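## Task

Grasp the blue 2x2 brick and raise it vertically. Keep it still in the air for 2.5 seconds, then lower it back to its original spot and release it. Do not disturb any other brick. Finish with the gripper open and withdrawn from the brick.

## Robot and tools

Robot: a single six-joint arm (Trossen WXAI follower) with a two-finger parallel gripper and a wrist camera. It is the only arm, so every motion command describes this one gripper.

Frame: all positions and orientations are in the scene frame. Its origin lies on the table surface directly under the arm's base. +z is up, and +y is to the left when you face along +x. The base may sit slightly tilted relative to the table. The gripper's fingers point along its own +x axis and close along its own y axis. end_effector_position is the midpoint between the finger pads, 3 to 4 cm back from the fingertips.

A row always has 8 numbers in this order: x, y, z, qw, qx, qy, qz, opening. x, y, z is an absolute target for end_effector_position in metres. qw..qz is an absolute target orientation quaternion, w first. Both are in the scene frame, so a row is a pose. opening runs from -1 to 1: +1 is fully open (0.088 m), the empty fingers touch at about -0.80, and values below that close no further. Going from open to closed takes at least about 0.5 s. A row is refused if it lies more than 0.6 m from the last reported position along any of the gripper's axes. To hold an orientation steady, resend the intended quaternion in every row, not the drifted one from the last result.

Tools:
- execute_actions: argument actions is a list with zero or one item. An empty list sends nothing and only reports the state. An action item {"rows": [...], "steps": n} holds 1 to 15 rows and runs n steps (at most 15, default 15; each step is 1/30 s). Each row is used for one step, and the last row repeats if steps outnumber rows. A wait item {"steps": n} (n up to 300) sends nothing and returns after n steps counted from the previous result, so your reply time uses some of them. Optional pictures (true/false) controls whether images come back. A refused call moves nothing.
- move: target is one row (an absolute pose plus opening). speed is the top path speed in m/s, 0.002 to 0.5, default 0.25; rotation is capped at twice that value in rad/s. The gripper follows a straight line lasting 0.5 to 10 s (longer paths are cut off at 10 s), turning the shorter way. The path ignores obstacles, the gripper can lag, stray or exceed the speed (especially with the arm nearly straight). The opening is applied at the start. The result adds a move: line with the ending (done, off_target, moving, held, fault), which limits acted (paced = the sent pose was clipped; held = a check blocked some steps, after which motion can jump faster), and the distance from target.
- wait: seconds, 0 to 10; lets the simulation run without new commands.
- zoom_image: camera (cam_head_left, cam_head_right, cam_high, cam_low, cam_wrist) and region [x0, y0, x1, y1] in image pixels, origin at top-left, at most 504 by 504. All images are 896x504.
- read_manual: section "licences" returns licence text only; it does nothing to the robot.
- finished_scene: scene is the number of the current scene; it ends that scene irreversibly and grades it, then gives the next task.

Control behaviour: each control step, the commanded pose is clipped to within 70 mm and 16 degrees of the measured pose, and damped inverse kinematics follows it, favouring position over orientation. After an action ends the arm continues only to the last clipped pose, so long reaches need several actions; check the reported pose. Joint friction can leave the gripper short or slightly tilted, especially at long reach, and tiny moves may not happen; re-check and correct orientation.

Results: a state line with end_effector_position (m), end_effector_quat_wxyz and velocities (m/s, rad/s). Joint positions and Joint velocities list waist, shoulder, elbow, wrist pitch, wrist yaw, wrist roll (rad), then the finger-pad gap (m). grip_measured gives the finger opening on the command scale; to grip, command an opening well below it (lower squeezes harder, up to about 34 N per pad). Readings may be off by about 1 mm. "pose unreachable" and HELD mark steps changed or blocked by the clearance check (the mount counts as arm). Hand target shows where the controller is currently driving. Camera calibration (intrinsics, distortion, world-to-camera transforms) is supplied; fixed cameras may be off by a few degrees and millimetres.

Faults: contact torque at a joint's load limit (waist 17.4, shoulder 21.6, elbow 21.5, wrist pitch 5.67, wrist yaw 5.65, wrist roll 5.3 N m, including held weight) halts the arm for 10 s. Holding loads heats motors: MOTOR HOT appears from 50 °C, and 95 °C triggers an OVER-TEMPERATURE FAULT hold, possibly followed by power loss.

Avoid: knocking or placing anything off the table (automatic failure), dropping or slipping the brick, slamming into bricks, fast closes, and driving targets deep past contact. Loose objects may occasionally get a short push from outside. Release and back away before ending the scene.

Each tool is called after "Call:" as a command line: name --argument value for each argument, lists and objects as JSON in quotes; but a table of rows of numbers goes row by row, as --pt "numbers of a row", without its own name.

## Session

Call:
execute_actions --actions '[]'

Scene clock: 0.00 s of 4185.00 s.
end_effector_position=(+0.0774, +0.3260, +0.2535) grip_measured=+0.854 end_effector_quat_wxyz=(-0.527, +0.589, -0.235, -0.566) end_effector_velocity=(-0.003, -0.002, -0.001) end_effector_angular_velocity=(-0.011, +0.017, +0.017)
Joint positions: [ 1.967  1.248  1.511 -1.35   0.605 -0.29   0.081]
Joint velocities: [ 0.002 -0.002 -0.002 -0.007 -0.022 -0.007 -0.   ]
Motor temperatures (°C, as the motors report them): [25 24 24 25 24 24]
Heat: hottest waist 25 °C (+0.0 °C/min).
Hand target: +0.077, +0.326, +0.253; -0.527, +0.589, -0.235, -0.566

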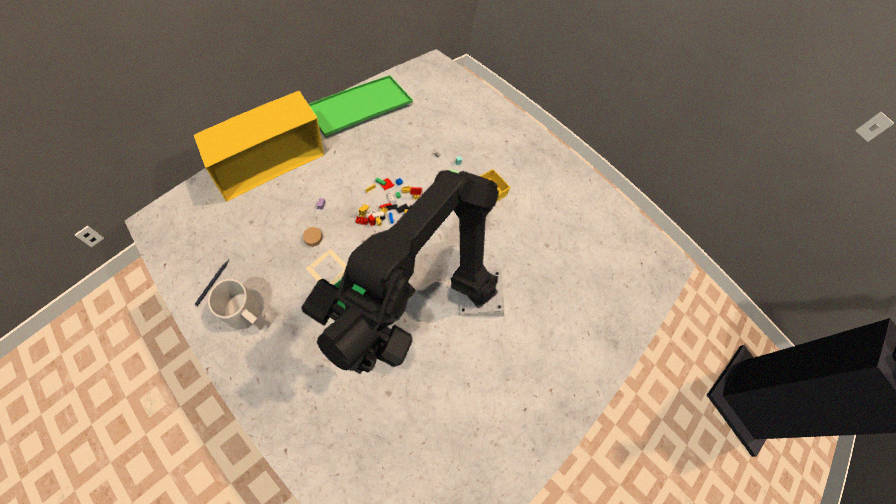

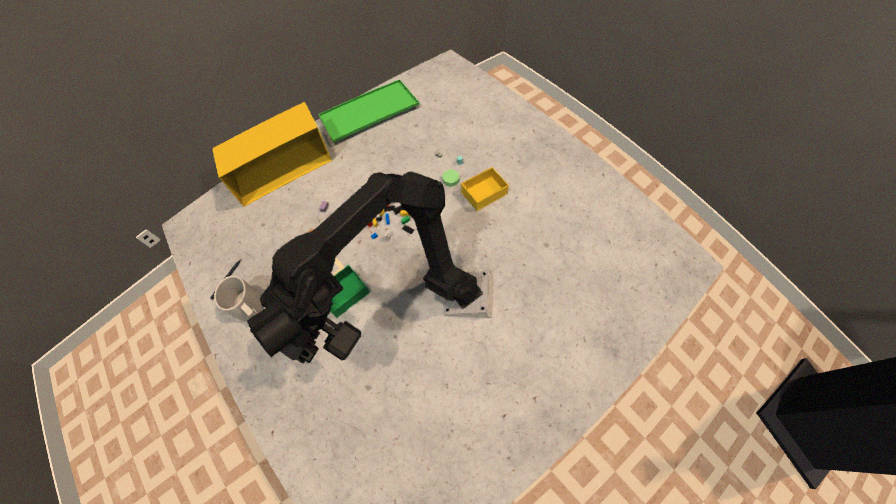

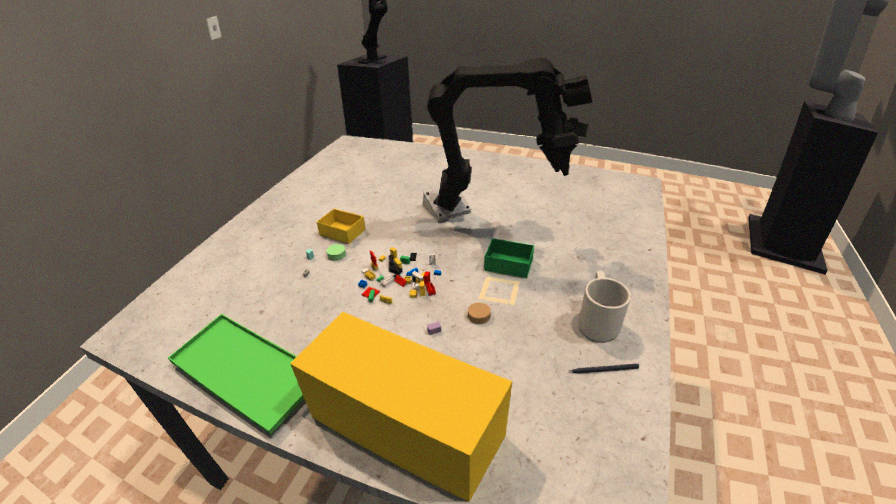

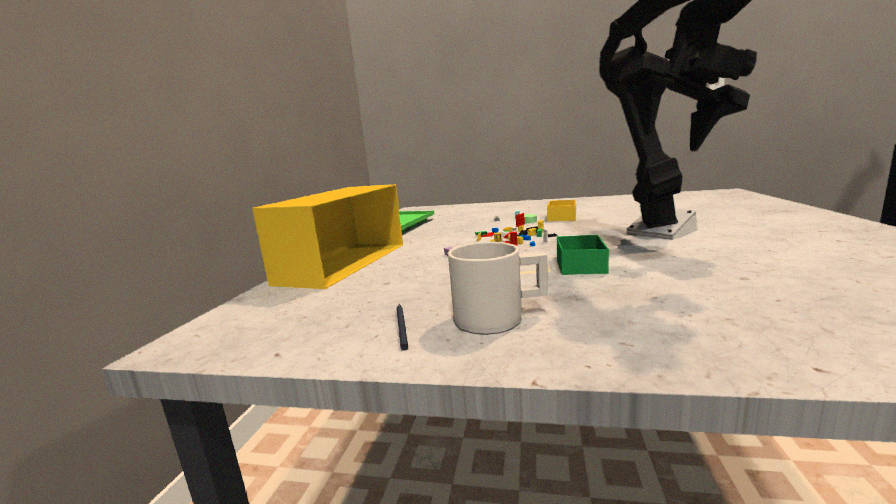

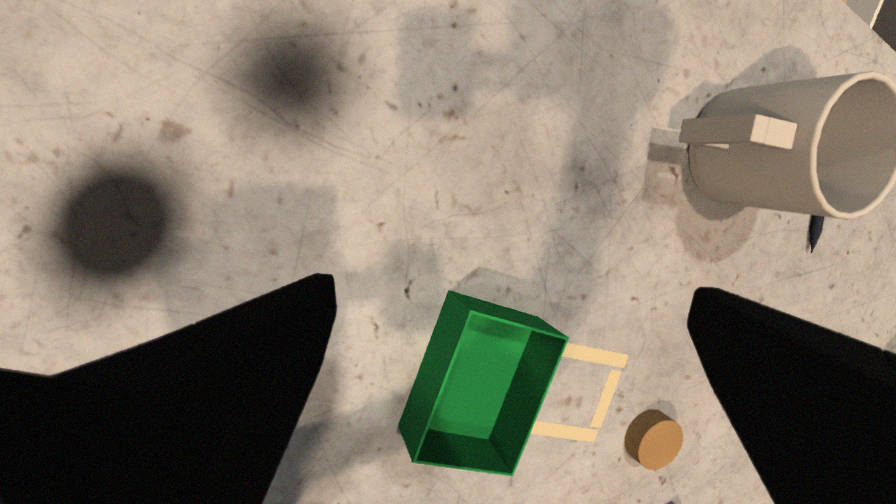

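Call:
zoom_image --camera "cam_high" --region '[340,235,460,315]'

Call:
zoom_image --camera "cam_head_left" --region '[340,160,440,240]'

Region (340, 235, 460, 315) of cam_high's 896x504 image, scaled by 4.200, with more detail than that image has.

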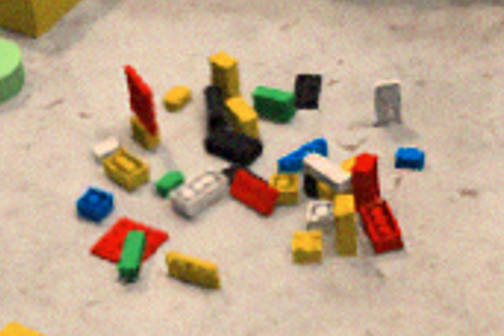

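Region (340, 160, 440, 240) of cam_head_left's 896x504 image, scaled by 5.040, with more detail than that image has; it fills the top 403 rows of this view, and the rest is white.

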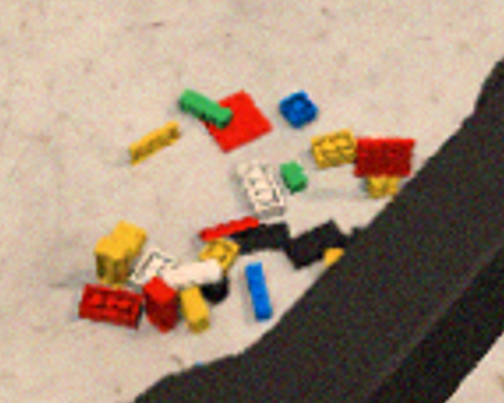

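Call:
move --target '[0.35,-0.055,0.18,0.7071,0,0.7071,0,0.2]'

Scene clock: 14.33 s of 4185.00 s.
end_effector_position=(+0.3505, -0.0508, +0.1798) grip_measured=+0.200 end_effector_quat_wxyz=(+0.708, -0.003, +0.706, +0.003) end_effector_velocity=(-0.004, -0.005, -0.001) end_effector_angular_velocity=(-0.011, +0.031, -0.023)
Joint positions: [-0.327  1.681  1.645 -1.424 -0.323 -0.439  0.049]
Joint velocities: [-0.007  0.012  0.007 -0.022  0.022  0.007 -0.   ]
Motor temperatures (°C, as the motors report them): [26 25 26 26 24 24]
Heat: hottest waist 26 °C (+4.2 °C/min).
Hand target: +0.352, -0.054, +0.179; +0.706, -0.001, +0.708, -0.001
Off the commanded pose: 0.004 m, 1 deg.
move: done
camera_calibration (this result's frames):
cam_wrist: T_world_to_cam=[[0.0284829, -0.998931, -0.0364132, -0.0430897], [-0.927788, -0.0399767, 0.37096, 0.284841], [-0.372019, 0.0232177, -0.927935, 0.374448], [0, 0, 0, 1]] pos_world=[0.404801, -0.0403504, 0.240229]

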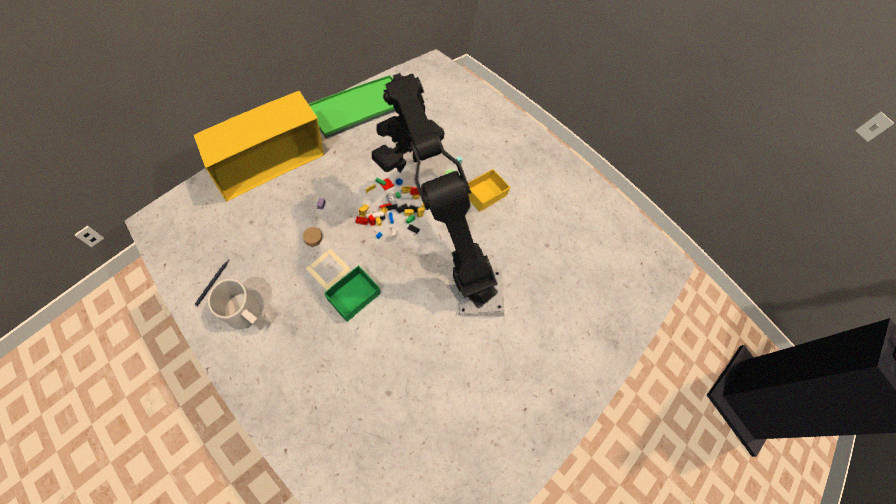

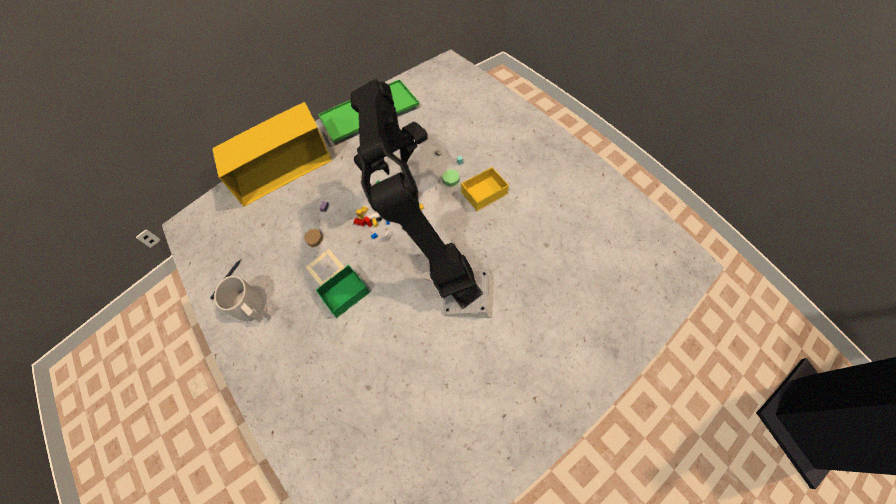

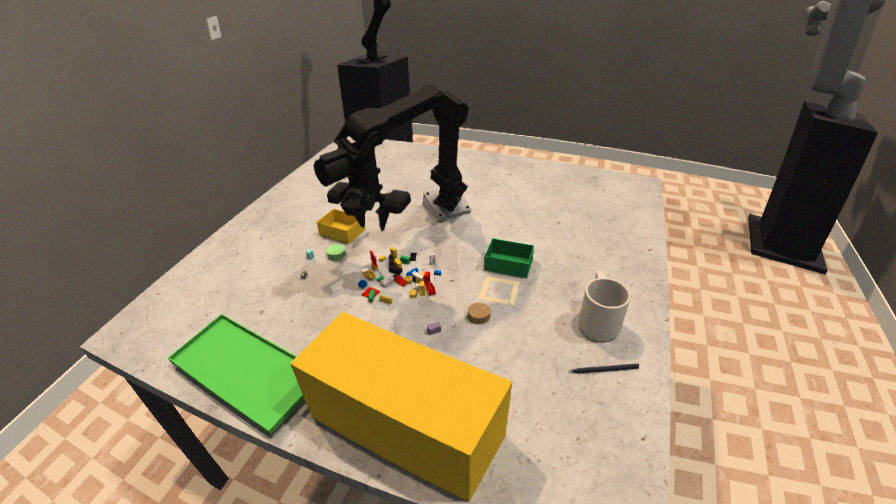

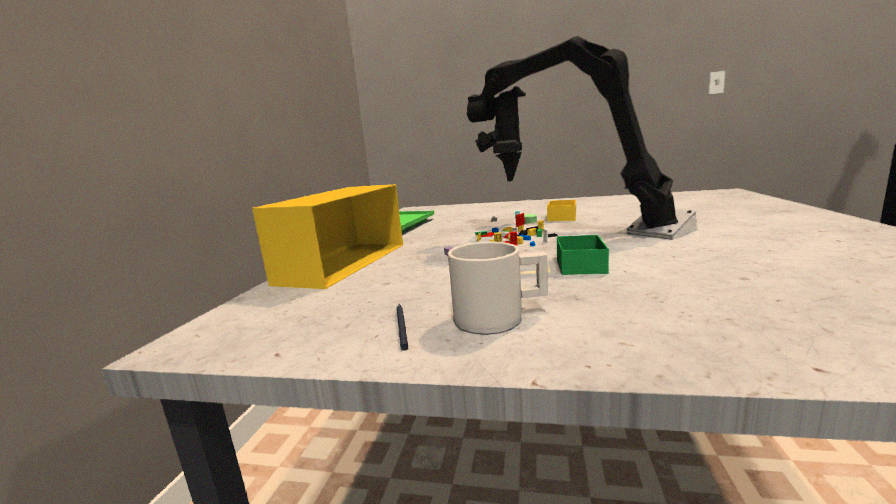

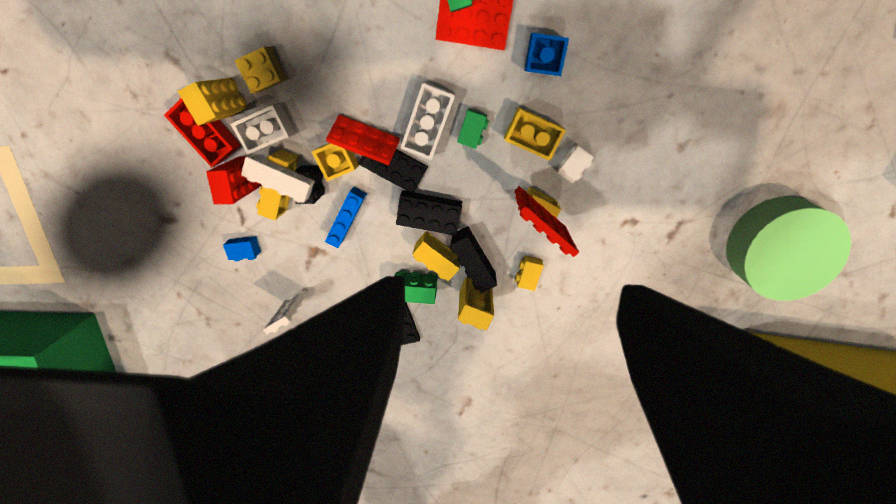

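Call:
move --target '[0.411,-0.077,0.09,0.482,0.517,0.482,-0.517,-0.2]'

Scene clock: 24.23 s of 4185.00 s.
end_effector_position=(+0.4085, -0.0750, +0.0932) grip_measured=-0.200 end_effector_quat_wxyz=(+0.484, +0.518, +0.482, -0.514) end_effector_velocity=(+0.001, +0.005, +0.002) end_effector_angular_velocity=(+0.035, -0.011, -0.010)
Joint positions: [-0.25   1.936  1.666 -1.163 -0.317  1.29   0.029]
Joint velocities: [-0.002 -0.002  0.002 -0.007 -0.037  0.007 -0.   ]
Motor temperatures (°C, as the motors report them): [26 26 27 26 24 24]
Heat: hottest elbow 27 °C (+5.0 °C/min).
Hand target: +0.411, -0.076, +0.090; +0.482, +0.517, +0.482, -0.517
Off the commanded pose: 0.005 m, 0 deg.
move: done
camera_calibration (this result's frames):
cam_wrist: T_world_to_cam=[[-0.997988, 0.0475787, -0.041903, 0.426265], [0.0283804, 0.926266, 0.375801, 0.0512328], [0.0566935, 0.373856, -0.925752, 0.167198], [0, 0, 0, 1]] pos_world=[0.414475, -0.130244, 0.153392]

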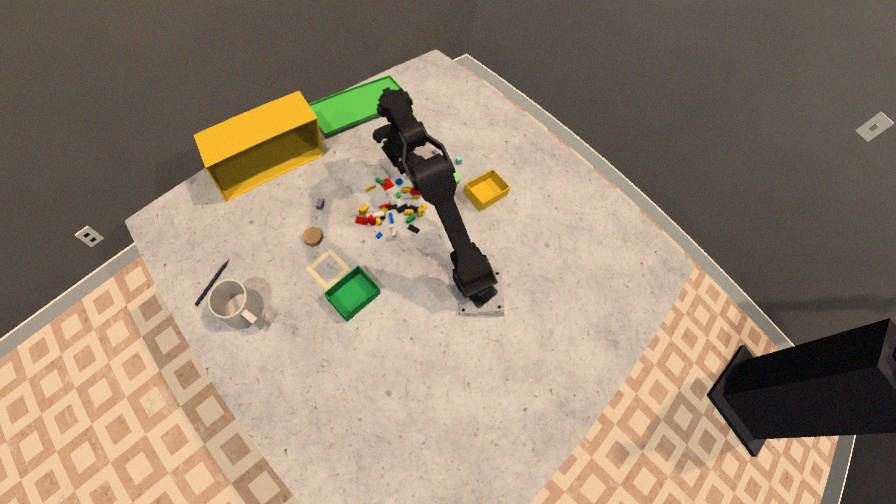

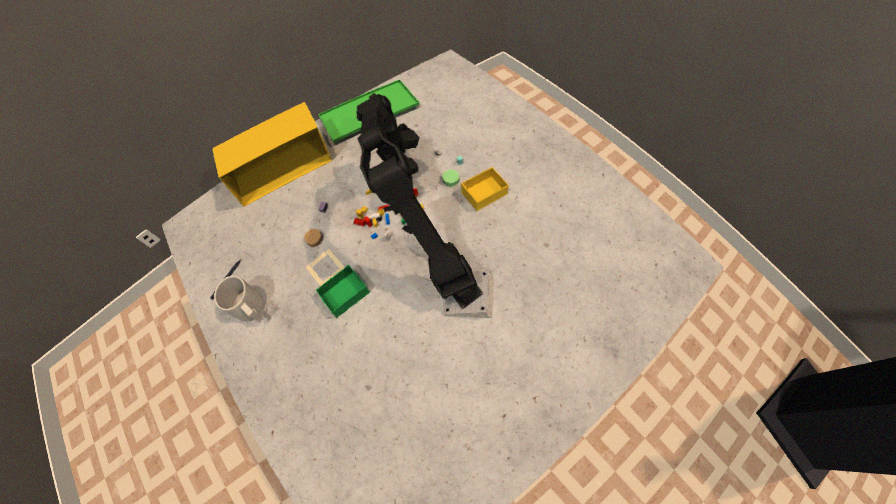

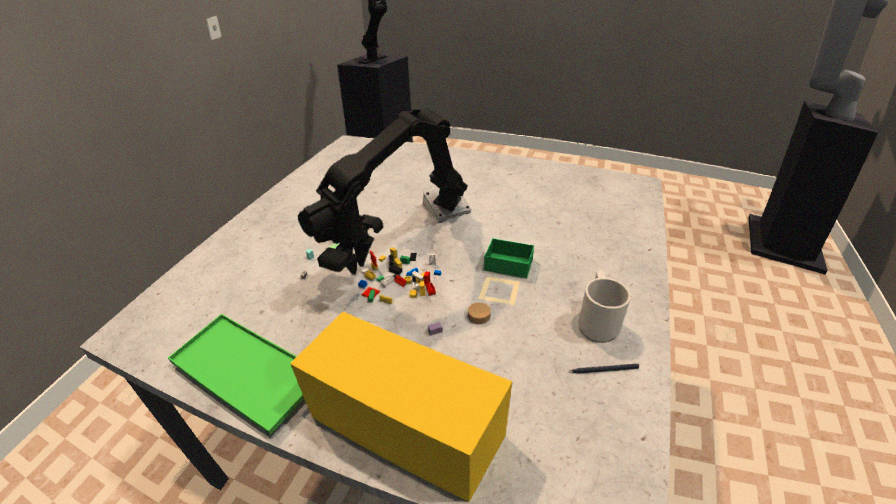

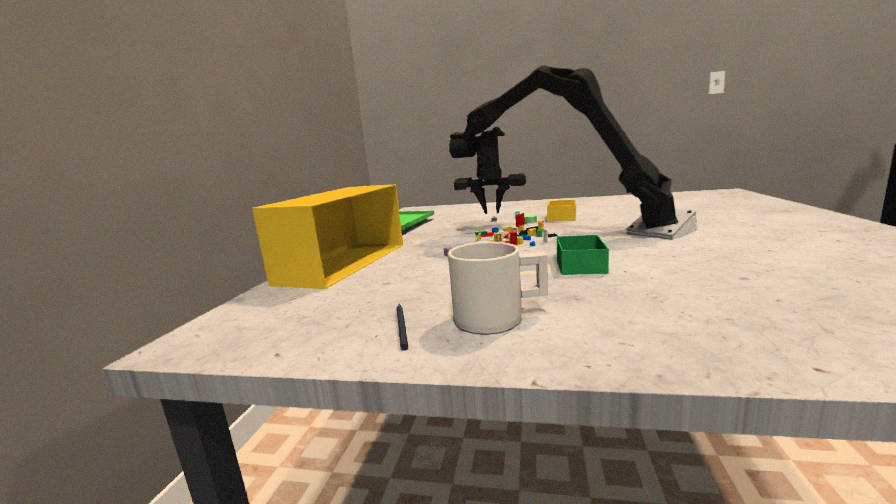

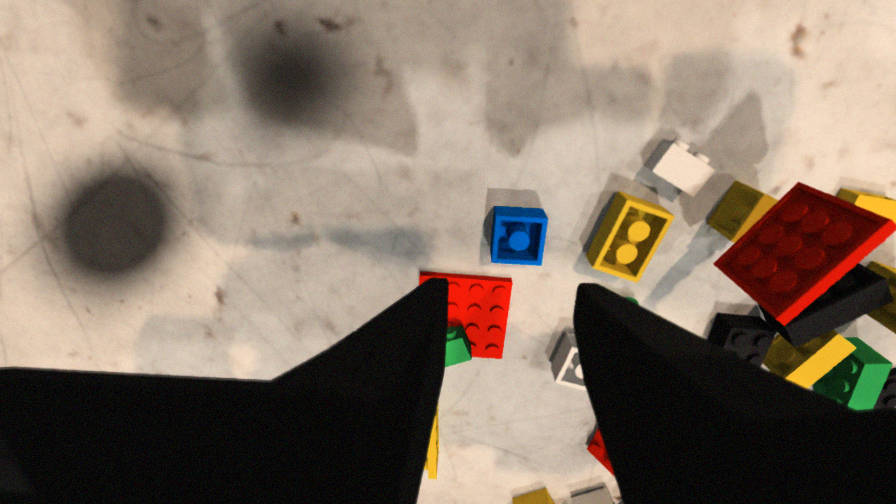

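Call:
move --target '[0.401,-0.081,0.06,0.482,0.517,0.482,-0.517,-0.25]' --speed 0.08

Scene clock: 30.20 s of 4185.00 s.
end_effector_position=(+0.4047, -0.0804, +0.0675) grip_measured=-0.250 end_effector_quat_wxyz=(+0.490, +0.520, +0.478, -0.511) end_effector_velocity=(-0.002, -0.003, -0.004) end_effector_angular_velocity=(-0.005, +0.008, +0.003)
Joint positions: [-0.245  1.937  1.56  -1.038 -0.316  1.296  0.027]
Joint velocities: [-0.002  0.007 -0.007  0.007  0.007 -0.007 -0.   ]
Motor temperatures (°C, as the motors report them): [26 27 27 26 24 24]
Heat: hottest shoulder 27 °C (+4.0 °C/min).
Hand target: +0.401, -0.081, +0.060; +0.482, +0.517, +0.482, -0.517
Off the commanded pose: 0.008 m, 1 deg.
move: done
camera_calibration (this result's frames):
cam_wrist: T_world_to_cam=[[-0.997408, 0.0433834, -0.0574016, 0.422124], [0.0190302, 0.928428, 0.371025, 0.0702863], [0.0693896, 0.368971, -0.926847, 0.14015], [0, 0, 0, 1]] pos_world=[0.409968, -0.13528, 0.128051]

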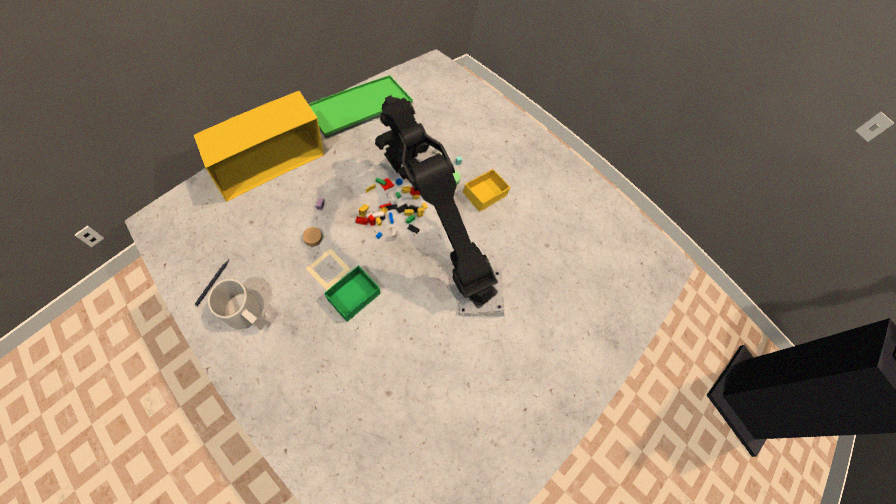

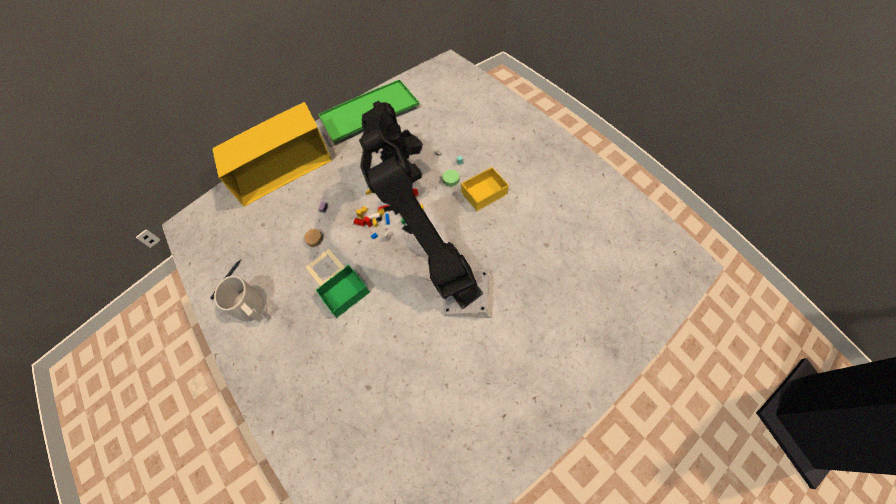

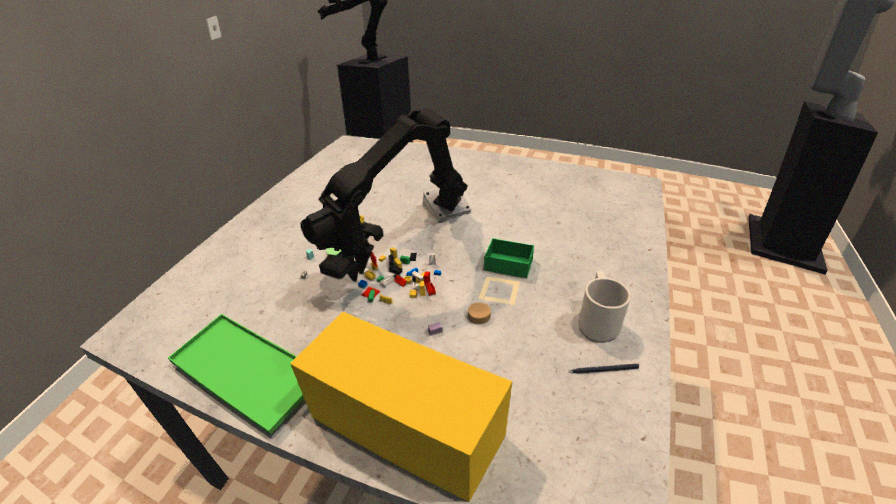

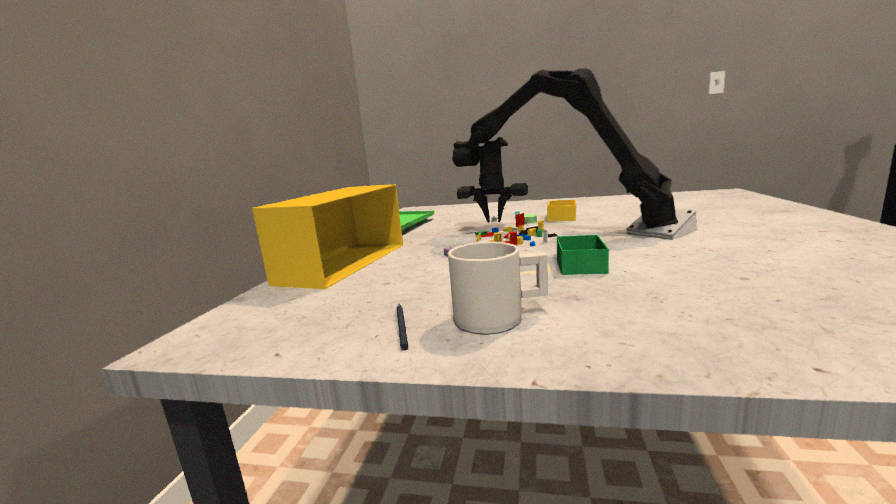

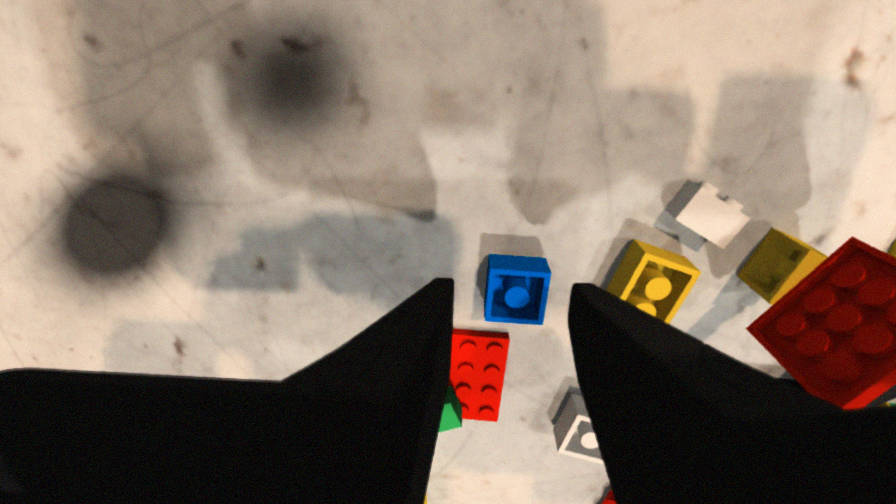

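Call:
move --target '[0.397,-0.080,0.046,0.482,0.517,0.482,-0.517,-0.25]' --speed 0.04

Scene clock: 35.30 s of 4185.00 s.
end_effector_position=(+0.4012, -0.0796, +0.0536) grip_measured=-0.250 end_effector_quat_wxyz=(+0.490, +0.520, +0.478, -0.511) end_effector_velocity=(-0.000, +0.000, -0.001) end_effector_angular_velocity=(+0.005, -0.005, +0.021)
Joint positions: [-0.234  1.938  1.505 -0.978 -0.314  1.307  0.027]
Joint velocities: [-0.002 -0.002 -0.007  0.007 -0.007 -0.022 -0.   ]
Motor temperatures (°C, as the motors report them): [26 27 27 26 24 24]
Heat: hottest shoulder 27 °C (+3.4 °C/min).
Hand target: +0.397, -0.080, +0.046; +0.482, +0.517, +0.482, -0.517
Off the commanded pose: 0.009 m, 1 deg.
move: off_target
camera_calibration (this result's frames):
cam_wrist: T_world_to_cam=[[-0.997358, 0.0429615, -0.0585778, 0.41782], [0.0182216, 0.928549, 0.370763, 0.0751226], [0.0703209, 0.368716, -0.926878, 0.126825], [0, 0, 0, 1]] pos_world=[0.406429, -0.134468, 0.114174]

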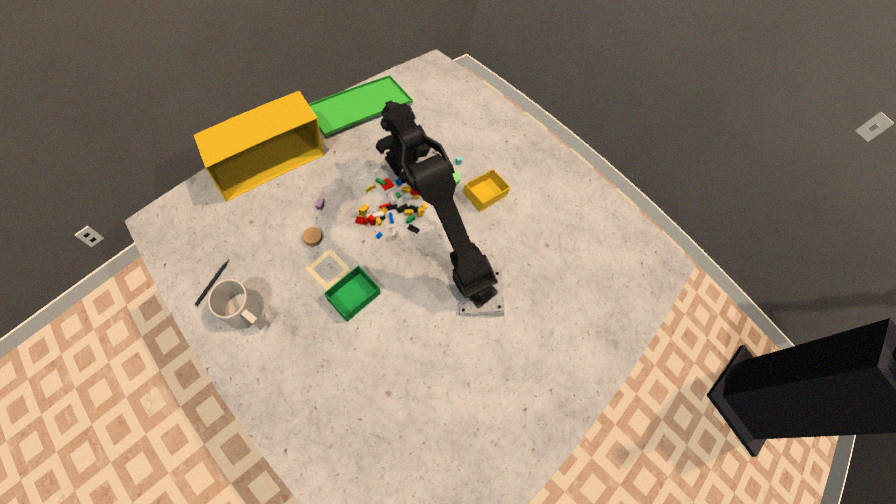

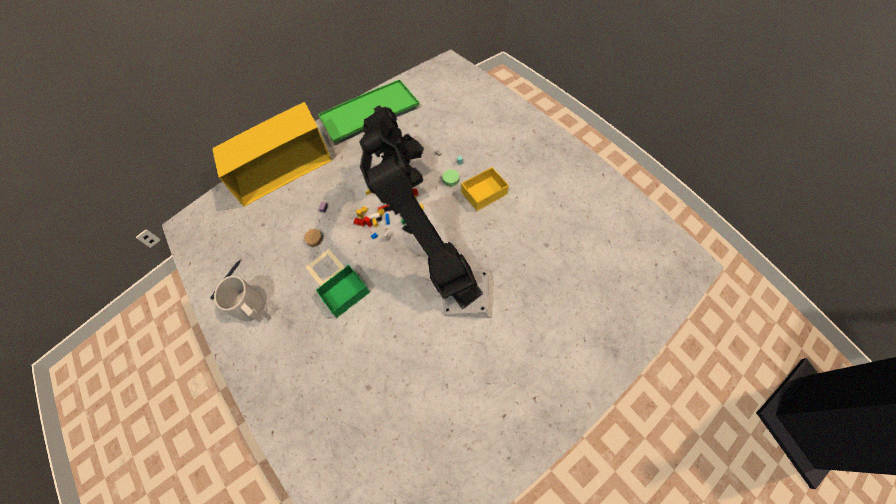

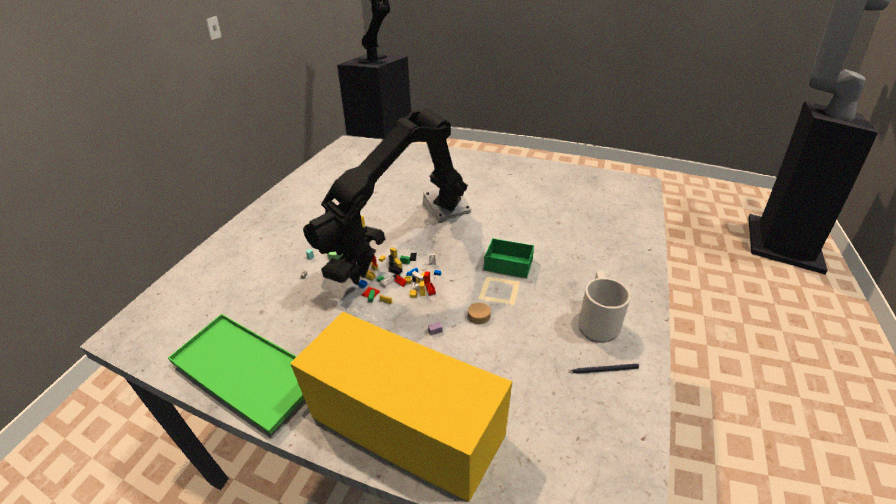

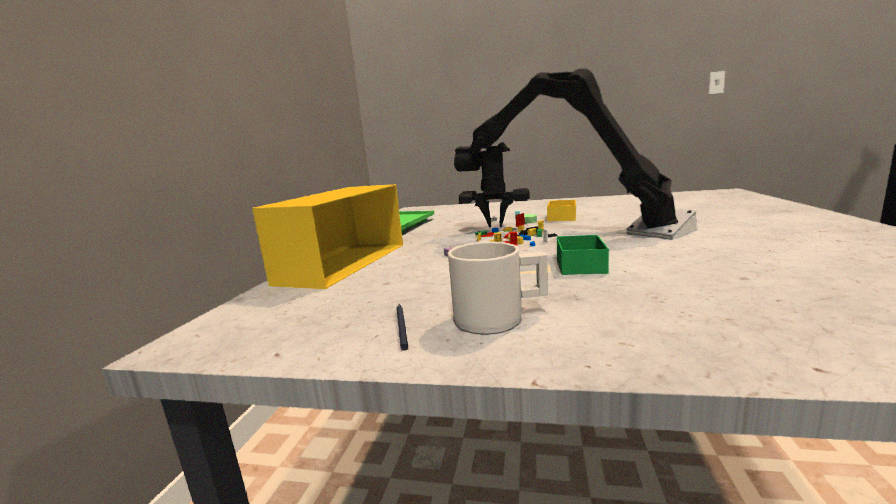

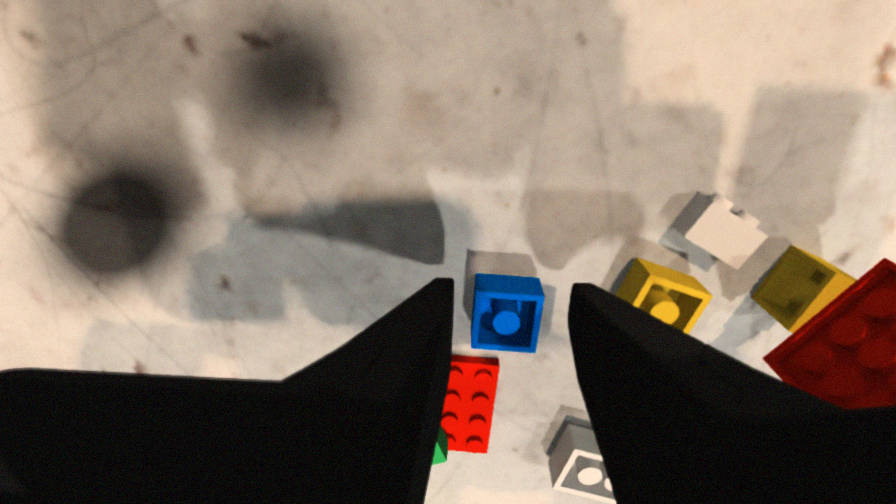

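Call:
move --target '[0.3985,-0.079,0.036,0.482,0.517,0.482,-0.517,-0.25]' --speed 0.03

Scene clock: 38.83 s of 4185.00 s.
end_effector_position=(+0.4029, -0.0784, +0.0443) grip_measured=-0.250 end_effector_quat_wxyz=(+0.491, +0.520, +0.478, -0.510) end_effector_velocity=(+0.003, -0.003, -0.000) end_effector_angular_velocity=(-0.000, -0.019, +0.006)
Joint positions: [-0.222  1.951  1.49  -0.944 -0.313  1.319  0.027]
Joint velocities: [-0.007  0.002 -0.002  0.022 -0.007 -0.007 -0.   ]
Motor temperatures (°C, as the motors report them): [26 28 27 26 24 24]
Heat: hottest shoulder 28 °C (+4.6 °C/min).
Hand target: +0.398, -0.079, +0.036; +0.482, +0.517, +0.482, -0.517
Off the commanded pose: 0.009 m, 1 deg.
move: off_target
camera_calibration (this result's frames):
cam_wrist: T_world_to_cam=[[-0.997275, 0.0422914, -0.060456, 0.418935], [0.0169149, 0.92864, 0.370596, 0.0779375], [0.0718149, 0.368564, -0.926824, 0.116999], [0, 0, 0, 1]] pos_world=[0.408072, -0.133215, 0.104881]

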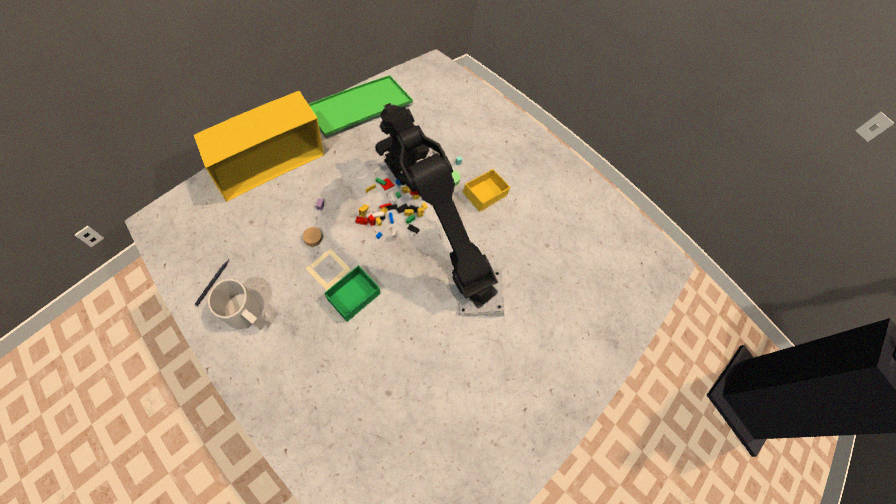

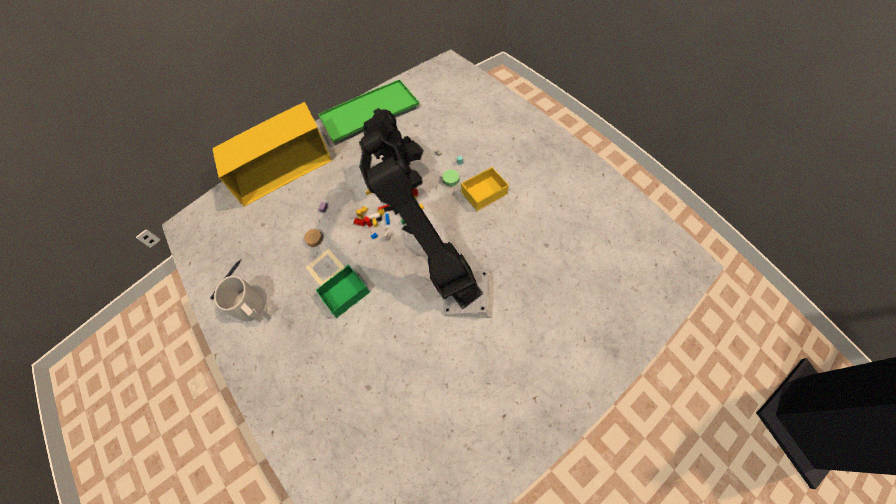

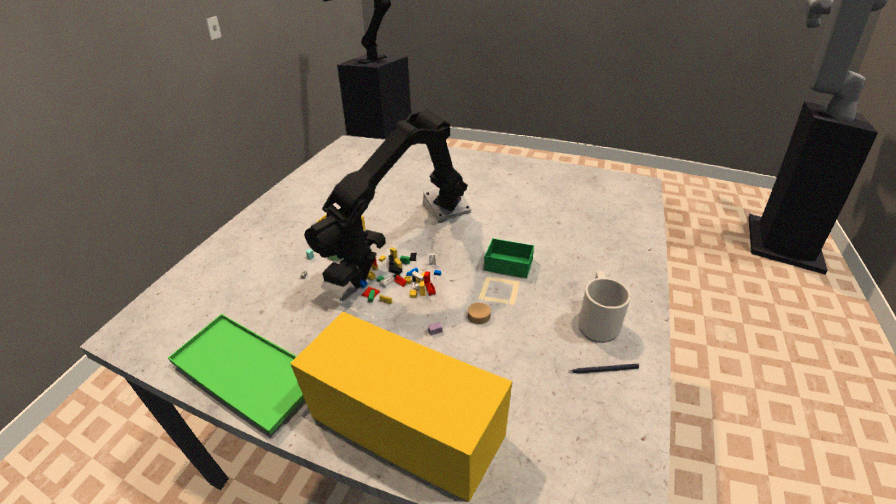

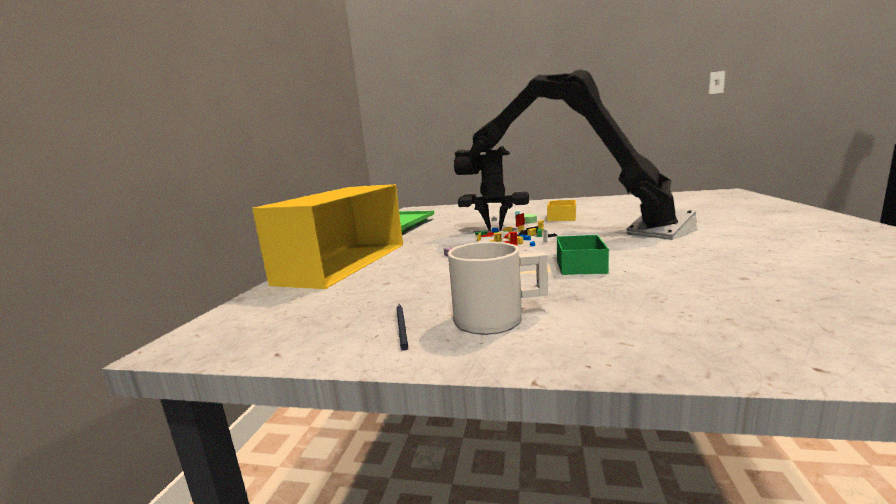

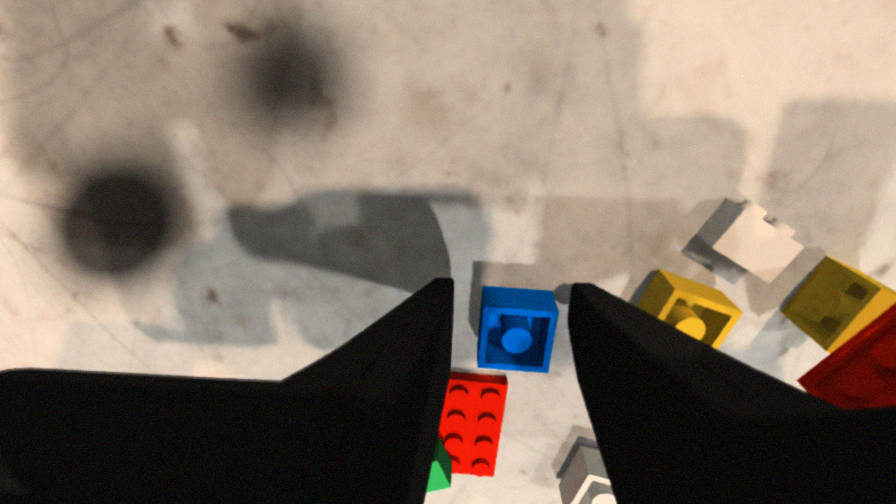

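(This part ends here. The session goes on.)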